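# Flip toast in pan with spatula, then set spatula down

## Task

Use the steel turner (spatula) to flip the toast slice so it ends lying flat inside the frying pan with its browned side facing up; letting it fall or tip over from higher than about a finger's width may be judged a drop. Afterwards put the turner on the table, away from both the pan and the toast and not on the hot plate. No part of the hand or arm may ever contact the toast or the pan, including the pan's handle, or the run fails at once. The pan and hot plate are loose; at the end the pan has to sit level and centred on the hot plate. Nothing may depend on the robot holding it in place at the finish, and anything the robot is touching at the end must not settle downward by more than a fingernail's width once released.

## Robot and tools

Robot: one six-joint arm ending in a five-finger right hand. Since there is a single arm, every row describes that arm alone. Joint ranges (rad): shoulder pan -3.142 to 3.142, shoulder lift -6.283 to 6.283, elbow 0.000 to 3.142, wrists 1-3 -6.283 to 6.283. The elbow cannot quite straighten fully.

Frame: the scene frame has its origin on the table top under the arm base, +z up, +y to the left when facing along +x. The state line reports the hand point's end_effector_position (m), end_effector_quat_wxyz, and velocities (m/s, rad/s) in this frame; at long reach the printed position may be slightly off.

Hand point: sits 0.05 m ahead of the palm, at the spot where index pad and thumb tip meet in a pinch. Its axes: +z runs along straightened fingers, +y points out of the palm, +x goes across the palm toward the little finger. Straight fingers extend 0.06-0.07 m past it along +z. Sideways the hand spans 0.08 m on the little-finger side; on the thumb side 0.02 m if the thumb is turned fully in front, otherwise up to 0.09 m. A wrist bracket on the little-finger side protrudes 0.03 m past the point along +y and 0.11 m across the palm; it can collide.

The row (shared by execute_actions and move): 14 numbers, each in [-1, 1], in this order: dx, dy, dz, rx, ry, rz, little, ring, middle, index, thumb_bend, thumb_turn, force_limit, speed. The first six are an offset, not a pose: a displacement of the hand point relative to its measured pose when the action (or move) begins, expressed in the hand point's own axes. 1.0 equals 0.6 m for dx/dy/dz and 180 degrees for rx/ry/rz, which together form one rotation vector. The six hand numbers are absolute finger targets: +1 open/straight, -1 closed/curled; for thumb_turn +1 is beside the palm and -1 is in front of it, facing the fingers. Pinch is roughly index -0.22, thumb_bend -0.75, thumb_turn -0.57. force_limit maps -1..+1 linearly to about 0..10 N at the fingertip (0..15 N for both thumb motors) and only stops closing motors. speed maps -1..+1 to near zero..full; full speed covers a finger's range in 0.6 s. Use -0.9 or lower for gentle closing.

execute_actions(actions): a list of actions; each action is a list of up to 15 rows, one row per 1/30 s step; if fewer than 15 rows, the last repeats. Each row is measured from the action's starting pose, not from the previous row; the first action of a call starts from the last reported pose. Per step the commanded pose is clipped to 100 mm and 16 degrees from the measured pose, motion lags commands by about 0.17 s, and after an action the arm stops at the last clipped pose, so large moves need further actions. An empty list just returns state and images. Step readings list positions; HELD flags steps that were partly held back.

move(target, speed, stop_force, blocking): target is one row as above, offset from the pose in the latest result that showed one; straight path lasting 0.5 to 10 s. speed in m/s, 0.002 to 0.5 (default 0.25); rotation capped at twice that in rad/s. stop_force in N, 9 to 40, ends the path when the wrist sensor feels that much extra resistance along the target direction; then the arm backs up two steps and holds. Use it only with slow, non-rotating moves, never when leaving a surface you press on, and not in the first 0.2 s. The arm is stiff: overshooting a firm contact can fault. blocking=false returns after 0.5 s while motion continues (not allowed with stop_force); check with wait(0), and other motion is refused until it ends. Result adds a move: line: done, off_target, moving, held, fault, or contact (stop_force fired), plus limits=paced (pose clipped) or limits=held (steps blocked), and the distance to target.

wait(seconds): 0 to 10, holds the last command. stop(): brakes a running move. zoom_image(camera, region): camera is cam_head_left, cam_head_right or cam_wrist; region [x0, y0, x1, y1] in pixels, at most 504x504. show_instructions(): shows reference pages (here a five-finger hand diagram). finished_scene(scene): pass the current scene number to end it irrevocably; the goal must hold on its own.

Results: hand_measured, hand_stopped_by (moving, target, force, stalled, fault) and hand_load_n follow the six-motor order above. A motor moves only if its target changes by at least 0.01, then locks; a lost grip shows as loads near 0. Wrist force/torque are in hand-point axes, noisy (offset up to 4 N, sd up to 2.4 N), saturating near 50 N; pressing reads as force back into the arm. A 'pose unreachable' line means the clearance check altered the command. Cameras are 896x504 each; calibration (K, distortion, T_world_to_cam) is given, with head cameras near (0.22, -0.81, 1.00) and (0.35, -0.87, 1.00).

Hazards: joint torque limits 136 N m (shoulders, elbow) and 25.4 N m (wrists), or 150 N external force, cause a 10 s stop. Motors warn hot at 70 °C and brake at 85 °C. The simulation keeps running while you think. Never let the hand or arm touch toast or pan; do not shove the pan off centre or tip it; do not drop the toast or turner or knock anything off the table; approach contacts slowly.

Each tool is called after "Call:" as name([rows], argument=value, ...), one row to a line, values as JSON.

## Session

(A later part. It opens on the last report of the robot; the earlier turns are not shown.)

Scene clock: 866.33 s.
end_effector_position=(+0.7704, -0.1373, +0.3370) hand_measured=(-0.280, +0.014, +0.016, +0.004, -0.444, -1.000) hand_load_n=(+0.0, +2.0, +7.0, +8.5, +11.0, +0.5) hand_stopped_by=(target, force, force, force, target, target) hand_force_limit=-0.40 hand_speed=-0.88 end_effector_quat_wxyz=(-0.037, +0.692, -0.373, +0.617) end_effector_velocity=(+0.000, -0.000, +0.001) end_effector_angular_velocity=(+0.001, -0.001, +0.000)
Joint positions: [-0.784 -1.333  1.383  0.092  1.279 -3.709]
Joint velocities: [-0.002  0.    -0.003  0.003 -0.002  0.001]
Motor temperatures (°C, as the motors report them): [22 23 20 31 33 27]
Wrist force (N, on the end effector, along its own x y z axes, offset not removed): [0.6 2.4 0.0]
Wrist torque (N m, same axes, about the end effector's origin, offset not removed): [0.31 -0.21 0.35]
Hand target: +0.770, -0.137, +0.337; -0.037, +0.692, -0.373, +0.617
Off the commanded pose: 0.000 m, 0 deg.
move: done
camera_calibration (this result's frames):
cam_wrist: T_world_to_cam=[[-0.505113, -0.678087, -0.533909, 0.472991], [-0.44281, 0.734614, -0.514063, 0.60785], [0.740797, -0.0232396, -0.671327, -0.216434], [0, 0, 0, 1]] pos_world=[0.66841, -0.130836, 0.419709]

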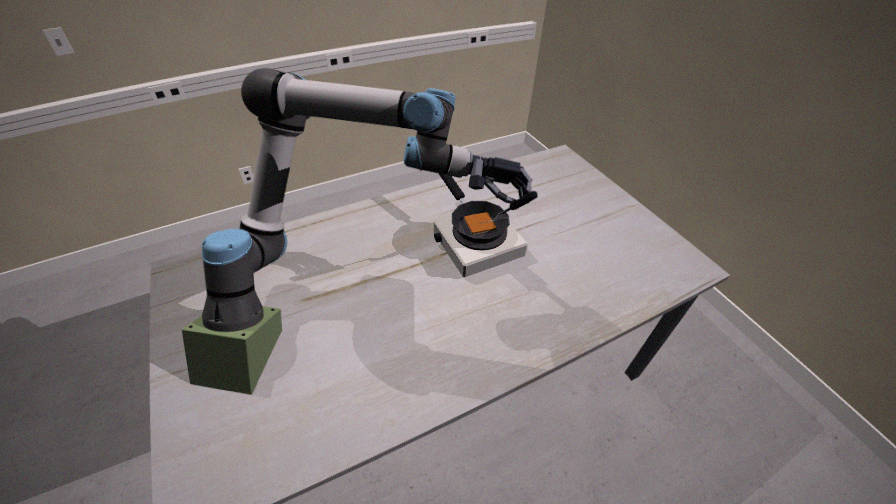

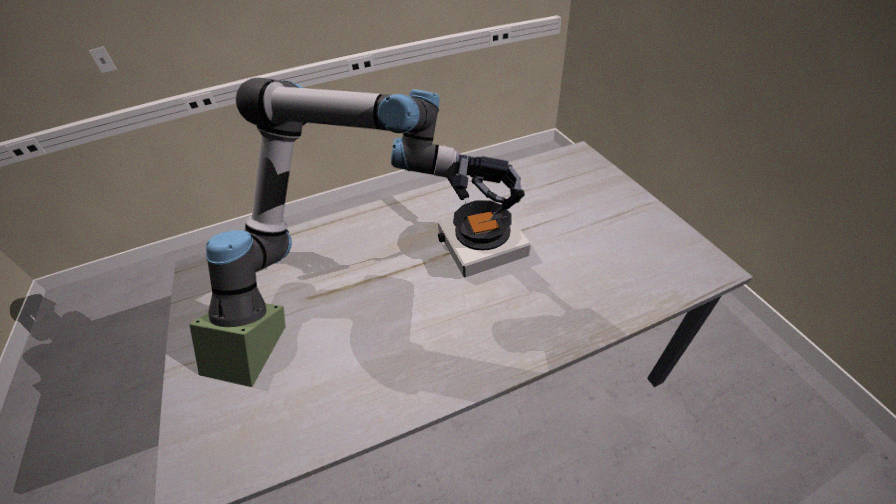

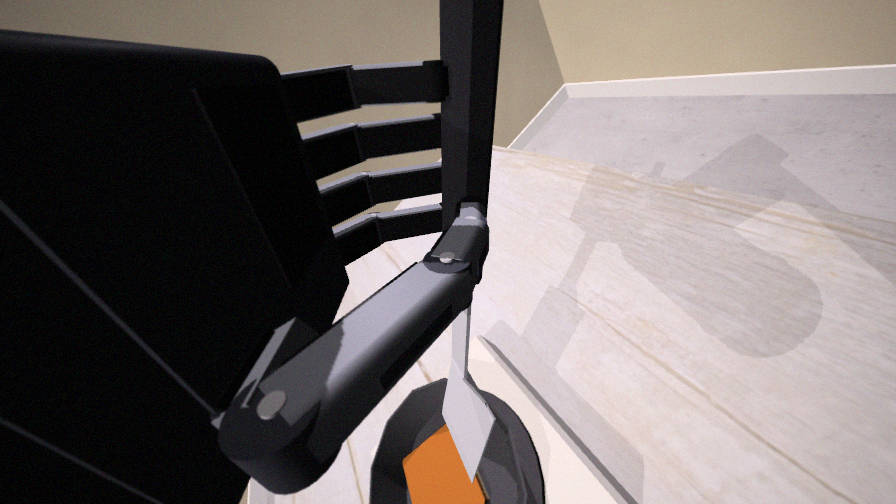

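Call:
zoom_image(camera="cam_head_left", region=[442, 190, 522, 260])

Region (442, 190, 522, 260) of cam_head_left's 896x504 image, scaled by 6.300, with more detail than that image has; it fills the top 441 rows of this view, and the rest is white.

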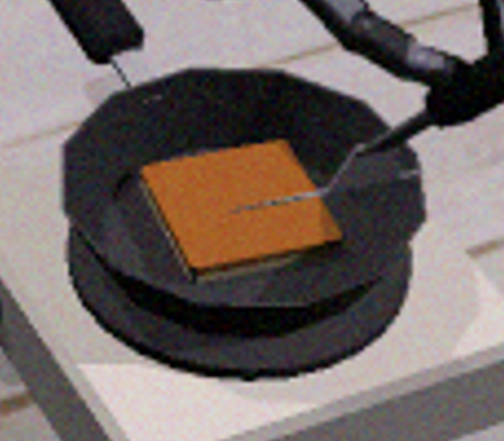

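Call:
move(target=[-0.2833,0.2171,-0.3891,0.0343,-0.1210,0.2632,-0.28,-0.3,-0.35,-0.35,-0.45,-1,-0.4,-0.88], speed=0.25)

Scene clock: 882.00 s.
end_effector_position=(+0.5104, -0.0402, +0.1851) hand_measured=(-0.280, +0.014, +0.016, +0.004, -0.444, -1.000) hand_load_n=(+0.0, +2.0, +7.0, +8.0, +11.5, +0.0) hand_stopped_by=(target, force, force, force, target, target) hand_force_limit=-0.40 hand_speed=-0.88 end_effector_quat_wxyz=(-0.383, +0.583, -0.572, +0.431) end_effector_velocity=(-0.002, -0.000, -0.000) end_effector_angular_velocity=(+0.005, -0.006, +0.001)
Joint positions: [-1.254 -1.715  2.344 -0.476  0.431 -2.933]
Joint velocities: [-0.009 -0.003  0.01  -0.018 -0.01   0.014]
Motor temperatures (°C, as the motors report them): [22 23 20 31 33 27]
Wrist force (N, on the end effector, along its own x y z axes, offset not removed): [1.3 2.4 -0.6]
Wrist torque (N m, same axes, about the end effector's origin, offset not removed): [0.28 -0.08 0.23]
Hand target: +0.510, -0.040, +0.185; -0.384, +0.583, -0.572, +0.431
Off the commanded pose: 0.001 m, 0 deg.
move: done
camera_calibration (this result's frames):
cam_wrist: T_world_to_cam=[[-0.374573, -0.0097242, -0.927147, 0.35937], [-0.495448, 0.847316, 0.191277, 0.244022], [0.783726, 0.531, -0.322199, -0.187792], [0, 0, 0, 1]] pos_world=[0.402688, -0.103552, 0.226007]

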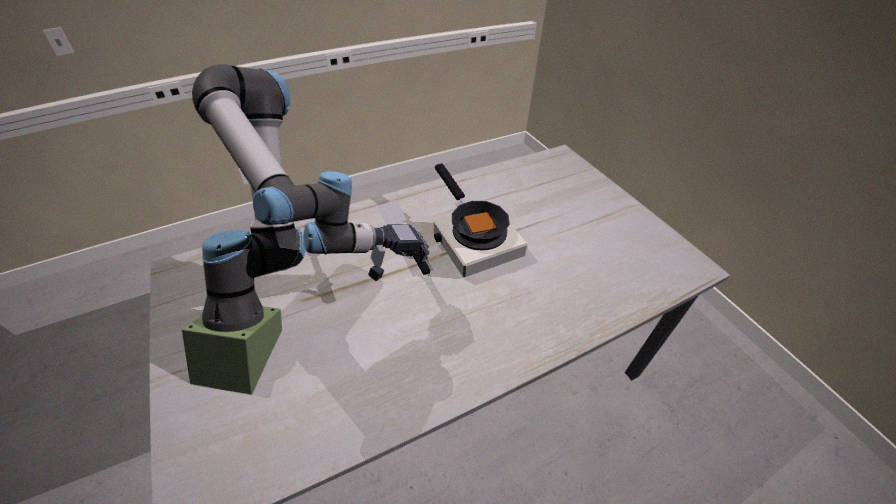

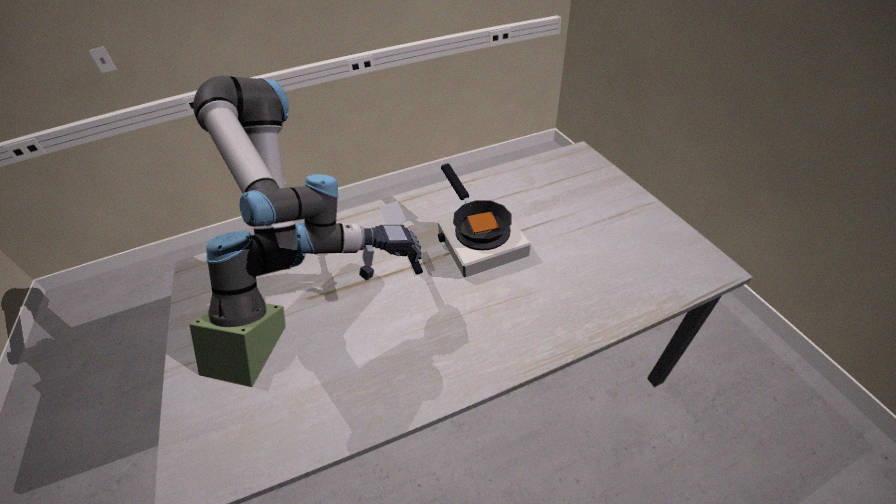

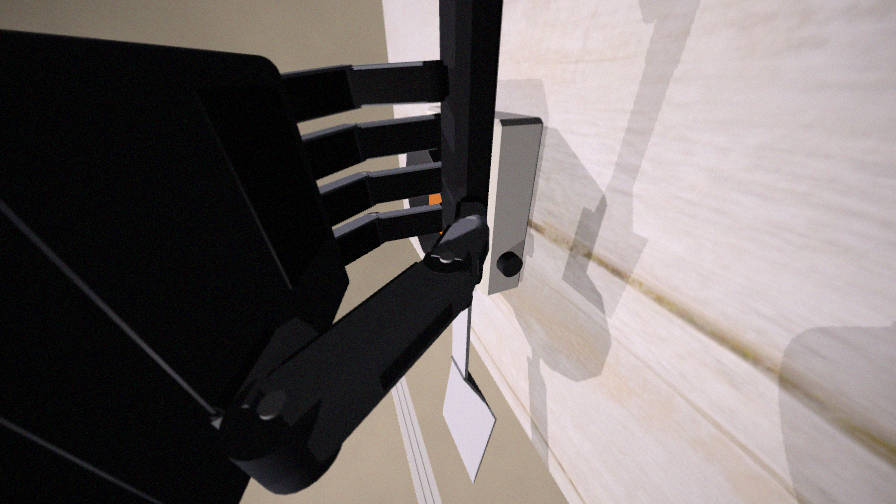

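Call:
move(target=[-0.0162,0.2296,0.0992,0,0,0,-0.28,-0.3,-0.35,-0.35,-0.45,-1,-0.4,-0.88], speed=0.2)

Call:
zoom_image(camera="cam_head_right", region=[330, 200, 480, 330])

Scene clock: 888.63 s.
end_effector_position=(+0.5203, -0.0402, +0.0351) hand_measured=(-0.280, +0.014, +0.016, +0.004, -0.444, -1.000) hand_load_n=(+0.0, +2.0, +7.0, +8.0, +11.5, +0.0) hand_stopped_by=(target, force, force, force, target, target) hand_force_limit=-0.40 hand_speed=-0.88 end_effector_quat_wxyz=(-0.384, +0.583, -0.572, +0.431) end_effector_velocity=(+0.001, -0.001, -0.001) end_effector_angular_velocity=(+0.000, -0.003, -0.000)
Joint positions: [-0.96  -1.337  2.453 -1.02   0.723 -2.866]
Joint velocities: [ 0.004  0.007 -0.001 -0.01   0.006  0.004]
Motor temperatures (°C, as the motors report them): [22 23 20 31 33 27]
Wrist force (N, on the end effector, along its own x y z axes, offset not removed): [1.2 4.1 -0.3]
Wrist torque (N m, same axes, about the end effector's origin, offset not removed): [0.47 0.02 0.29]
Hand target: +0.520, -0.040, +0.035; -0.384, +0.583, -0.572, +0.431
Off the commanded pose: 0.000 m, 0 deg.
move: done
camera_calibration (this result's frames):
cam_wrist: T_world_to_cam=[[-0.37458, -0.00960139, -0.927145, 0.224042], [-0.495482, 0.847267, 0.191408, 0.277718], [0.783701, 0.531081, -0.322127, -0.243855], [0, 0, 0, 1]] pos_world=[0.412635, -0.103644, 0.0760102]

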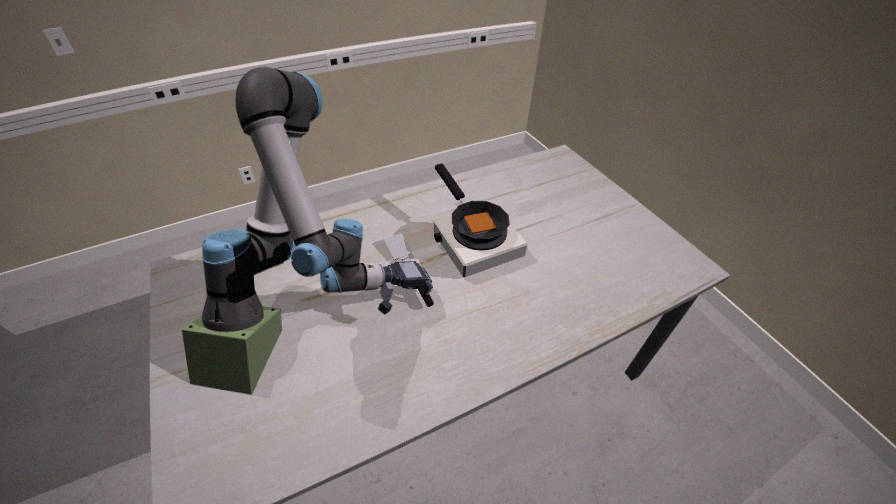

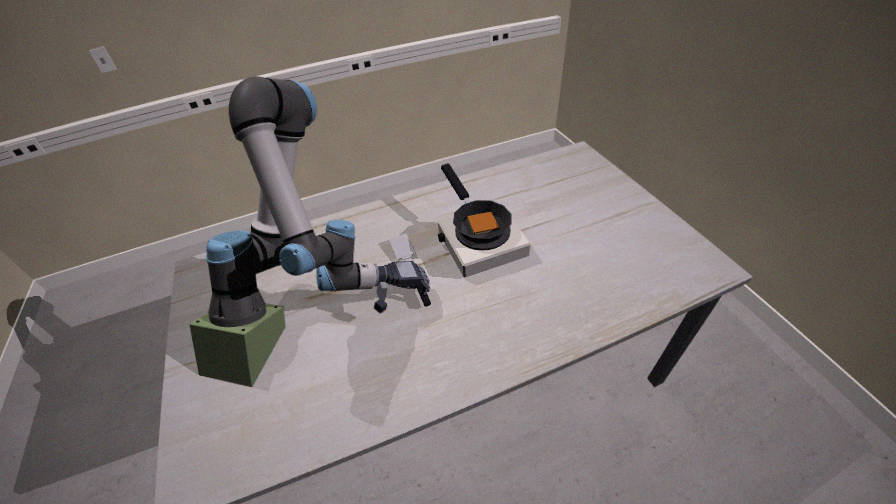

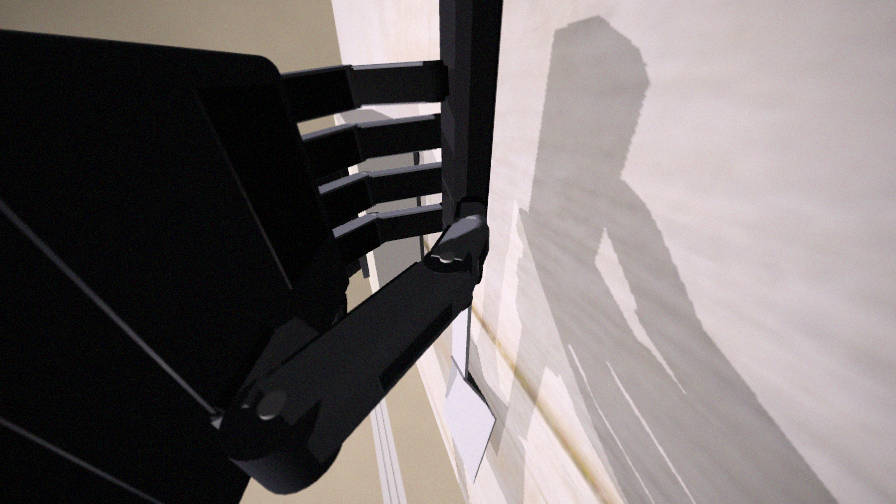

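Region (330, 200, 480, 330) of cam_head_right's 896x504 image, scaled by 3.360, with more detail than that image has; it fills the top 437 rows of this view, and the rest is white.

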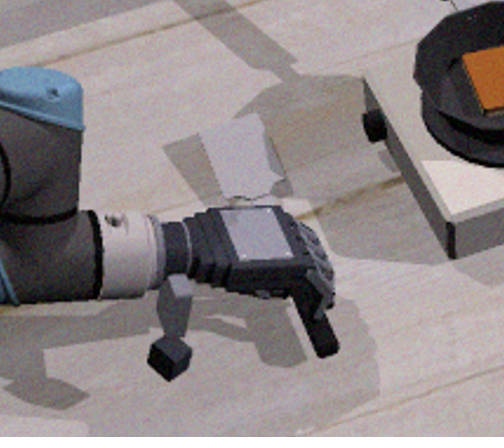

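Call:
move(target=[-0.0014,0.0204,0.0072,0,0,0,-0.28,-0.3,-0.35,-0.35,-0.45,-1,-0.4,-0.88], speed=0.012, stop_force=9)

Scene clock: 892.60 s.
end_effector_position=(+0.5203, -0.0402, +0.0222) hand_measured=(-0.280, +0.014, +0.016, +0.004, -0.444, -1.000) hand_load_n=(+0.0, +2.0, +7.0, +8.5, +10.5, +0.0) hand_stopped_by=(target, force, force, force, target, target) hand_force_limit=-0.40 hand_speed=-0.88 end_effector_quat_wxyz=(-0.384, +0.583, -0.572, +0.431) end_effector_velocity=(-0.000, +0.000, -0.002) end_effector_angular_velocity=(+0.001, +0.000, -0.000)
Joint positions: [-0.937 -1.296  2.455 -1.065  0.746 -2.863]
Joint velocities: [ 0.003  0.006  0.002 -0.008  0.003  0.001]
Motor temperatures (°C, as the motors report them): [22 23 20 31 33 27]
Wrist force (N, on the end effector, along its own x y z axes, offset not removed): [3.1 1.7 -0.5]
Wrist torque (N m, same axes, about the end effector's origin, offset not removed): [0.20 -0.34 0.42]
Hand target: +0.520, -0.040, +0.022; -0.384, +0.583, -0.572, +0.431
Off the commanded pose: 0.000 m, 0 deg.
move: done
camera_calibration (this result's frames):
cam_wrist: T_world_to_cam=[[-0.374589, -0.00958589, -0.927142, 0.212133], [-0.495476, 0.847266, 0.191425, 0.280147], [0.783701, 0.531082, -0.322126, -0.247979], [0, 0, 0, 1]] pos_world=[0.412611, -0.103628, 0.06317]

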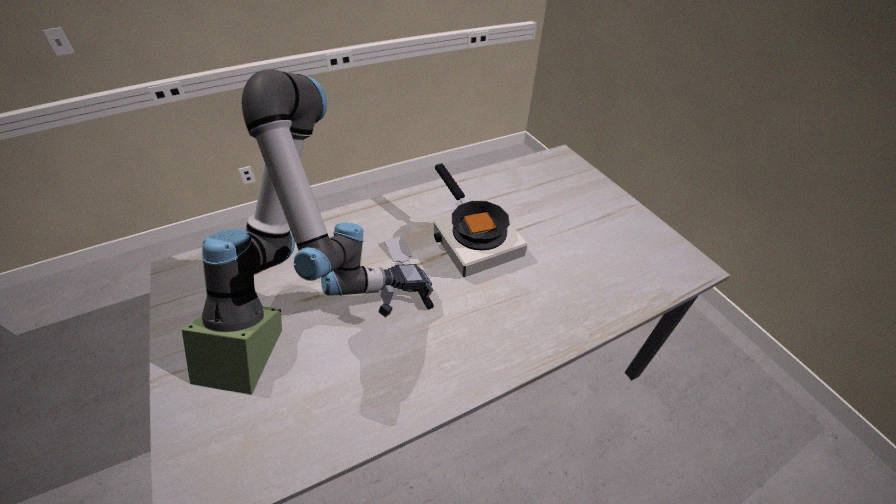

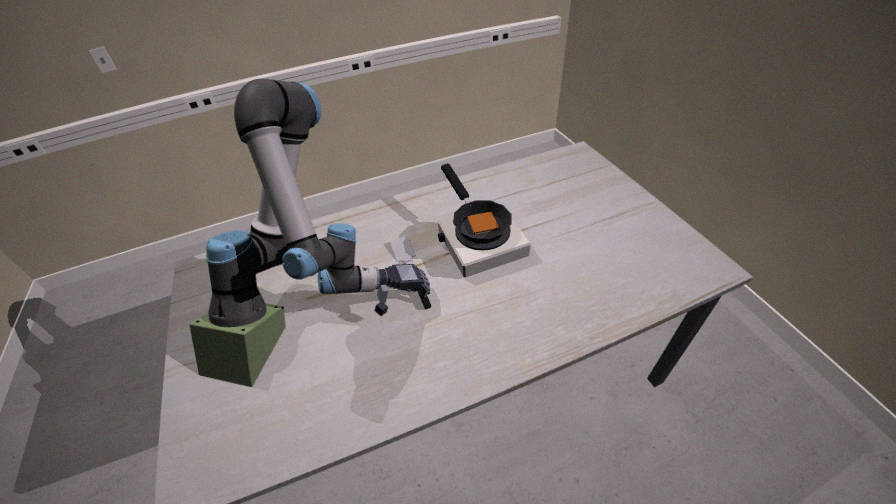

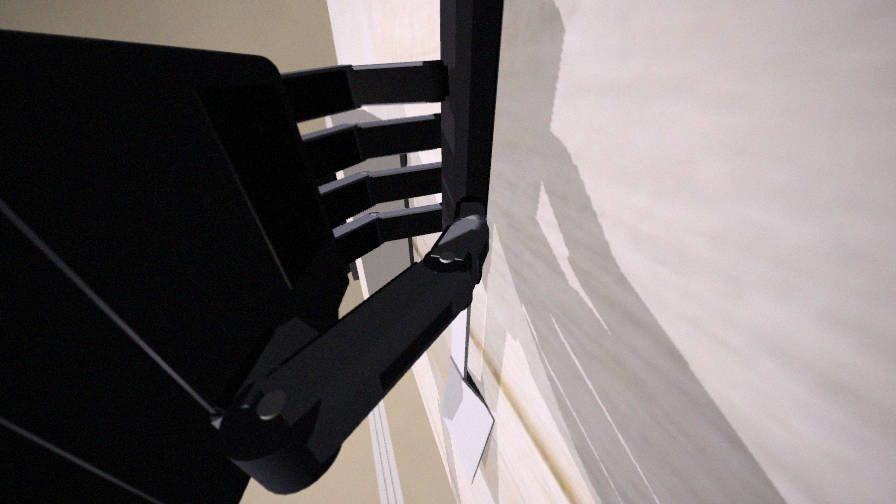

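Call:
execute_actions([
  [[0,0,0,0,0,0,-0.28,0.3,0.3,0.3,-0.45,-1,-0.4,-0.5]],
])

Scene clock: 896.33 s.
end_effector_position=(+0.5203, -0.0402, +0.0222) hand_measured=(-0.280, +0.300, +0.300, +0.300, -0.450, -1.000) hand_load_n=(+0.0, +0.0, +0.0, +0.0, +0.0, +0.0) hand_stopped_by=(target, moving, moving, moving, target, target) hand_force_limit=-0.40 hand_speed=-0.50 end_effector_quat_wxyz=(-0.384, +0.583, -0.572, +0.431) end_effector_velocity=(-0.000, -0.000, +0.000) end_effector_angular_velocity=(-0.001, -0.001, +0.000)
Joint positions: [-0.937 -1.296  2.455 -1.065  0.746 -2.863]
Joint velocities: [-0.001 -0.     0.    -0.001 -0.001 -0.001]
Motor temperatures (°C, as the motors report them): [22 23 20 31 33 27]
Wrist force (N, on the end effector, along its own x y z axes, offset not removed): [0.2 -0.3 -1.7]
Wrist torque (N m, same axes, about the end effector's origin, offset not removed): [0.13 0.11 0.25]
Hand target: +0.520, -0.040, +0.022; -0.384, +0.583, -0.572, +0.431
Off the commanded pose: 0.000 m, 0 deg.
Step readings (end_effector_position):
0: (+0.5203, -0.0402, +0.0220)
1: (+0.5203, -0.0402, +0.0220)
2: (+0.5203, -0.0402, +0.0220)
4: (+0.5203, -0.0402, +0.0221)
8: (+0.5203, -0.0402, +0.0221)
15: end_effector_position above
camera_calibration (this result's frames):
cam_wrist: T_world_to_cam=[[-0.374627, -0.0094974, -0.927127, 0.212129], [-0.495469, 0.847247, 0.191527, 0.280111], [0.783686, 0.531114, -0.322108, -0.247986], [0, 0, 0, 1]] pos_world=[0.412599, -0.1036, 0.0631436]

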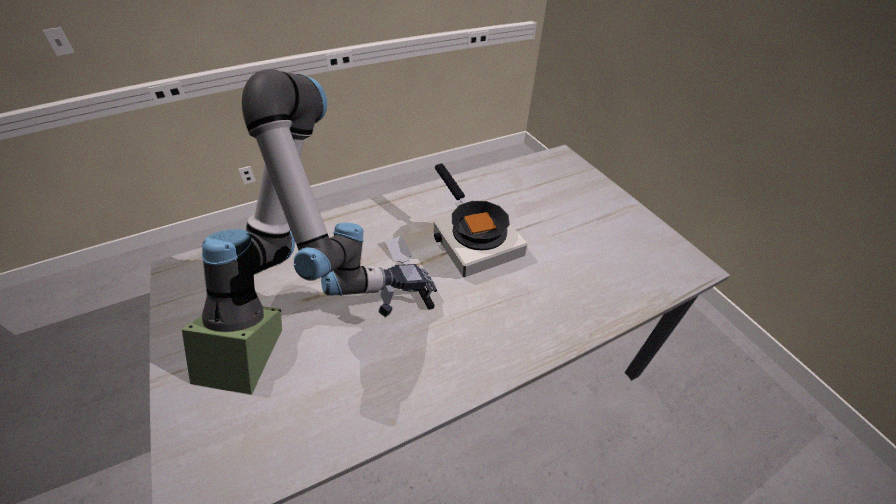

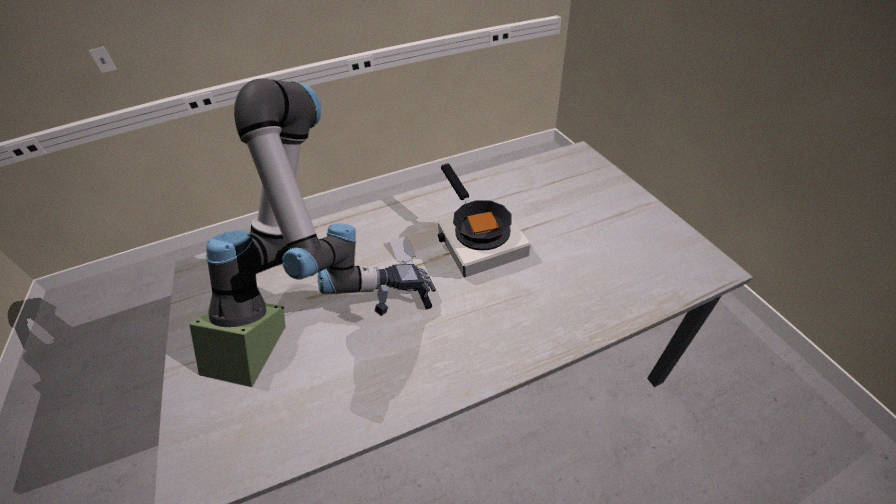

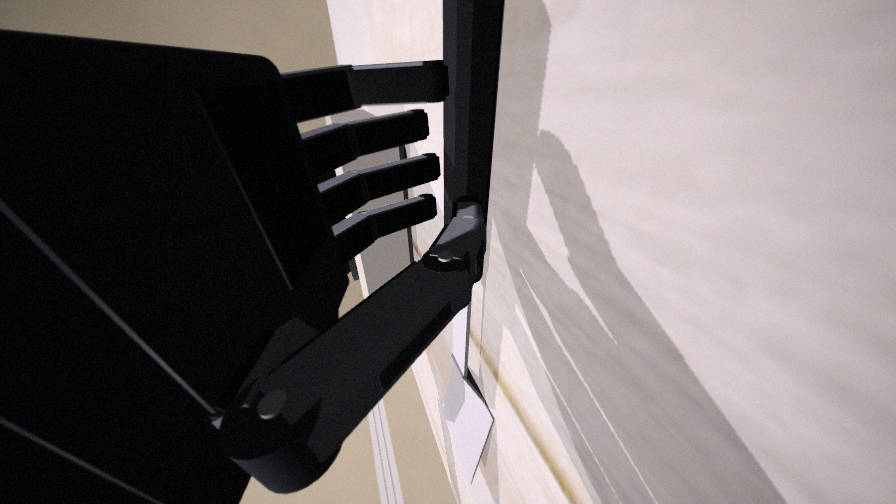

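Call:
move(target=[0.0066,-0.0907,-0.0428,0,0,0,-0.28,0.3,0.3,0.3,-0.45,-1,-0.4,-0.5], speed=0.1)

Call:
zoom_image(camera="cam_head_right", region=[350, 160, 550, 330])

Call:
zoom_image(camera="cam_head_right", region=[445, 190, 525, 260])

Scene clock: 900.50 s.
end_effector_position=(+0.5143, -0.0402, +0.0821) hand_measured=(-0.280, +0.300, +0.300, +0.300, -0.450, -1.000) hand_load_n=(+0.0, +0.0, +0.0, +0.0, +0.0, +0.0) hand_stopped_by=(target, target, target, target, target, target) hand_force_limit=-0.40 hand_speed=-0.50 end_effector_quat_wxyz=(-0.384, +0.583, -0.572, +0.431) end_effector_velocity=(-0.000, -0.000, +0.002) end_effector_angular_velocity=(+0.001, +0.001, +0.000)
Joint positions: [-1.06  -1.483  2.449 -0.857  0.624 -2.882]
Joint velocities: [-0.005 -0.007 -0.002  0.011 -0.006 -0.002]
Motor temperatures (°C, as the motors report them): [22 23 20 31 33 27]
Wrist force (N, on the end effector, along its own x y z axes, offset not removed): [0.1 0.2 -2.8]
Wrist torque (N m, same axes, about the end effector's origin, offset not removed): [0.32 0.14 0.27]
Hand target: +0.514, -0.040, +0.082; -0.384, +0.583, -0.572, +0.431
Off the commanded pose: 0.000 m, 0 deg.
move: done
camera_calibration (this result's frames):
cam_wrist: T_world_to_cam=[[-0.374568, -0.00953962, -0.92715, 0.265388], [-0.495472, 0.847262, 0.191453, 0.265705], [0.783713, 0.53109, -0.322084, -0.224044], [0, 0, 0, 1]] pos_world=[0.406641, -0.103603, 0.123024]

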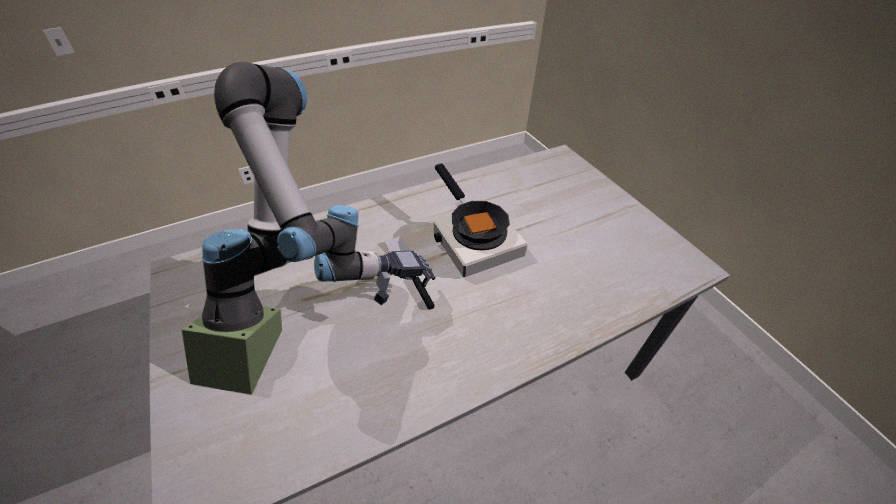

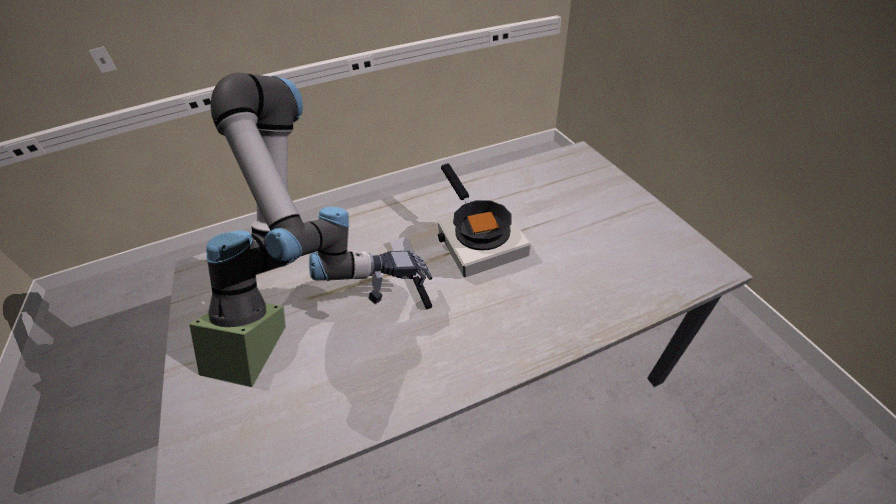

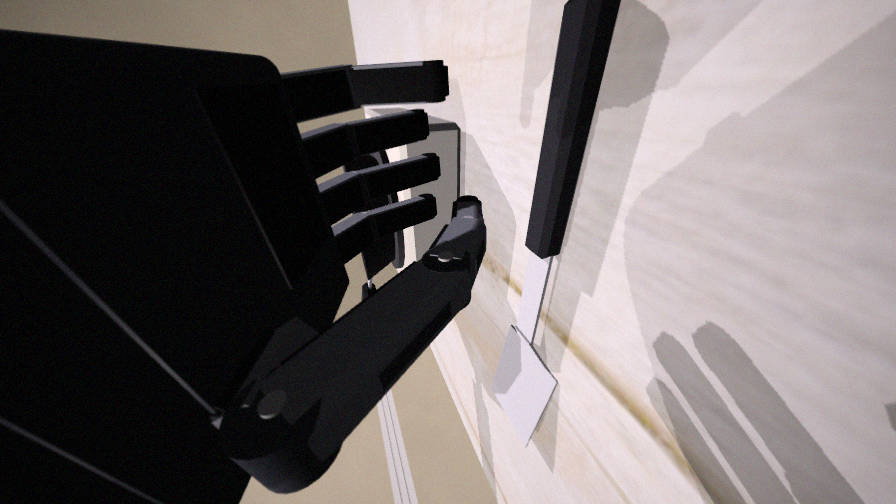

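Region (350, 160, 550, 330) of cam_head_right's 896x504 image, scaled by 2.520, with more detail than that image has; it fills the top 428 rows of this view, and the rest is white.

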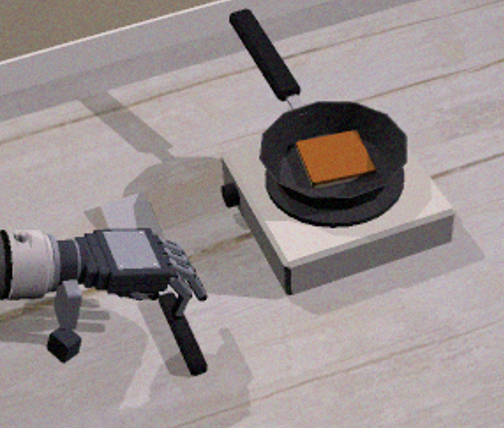

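Region (445, 190, 525, 260) of cam_head_right's 896x504 image, scaled by 6.300, with more detail than that image has; it fills the top 441 rows of this view, and the rest is white.

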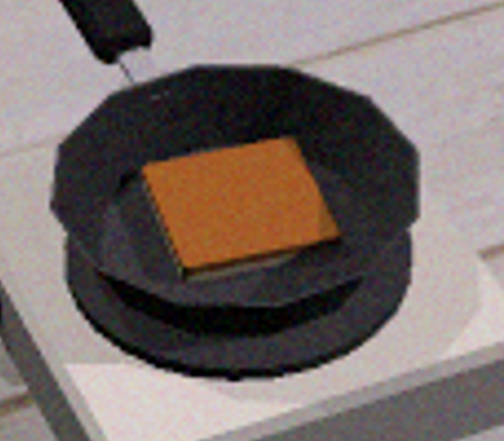

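The toast looks flat in the pan with the browned face up. The turner is on the table, clear of the pan and hot plate, and the hand is free of it.

Call:
finished_scene(scene=2)

The scene is finished: the task was done.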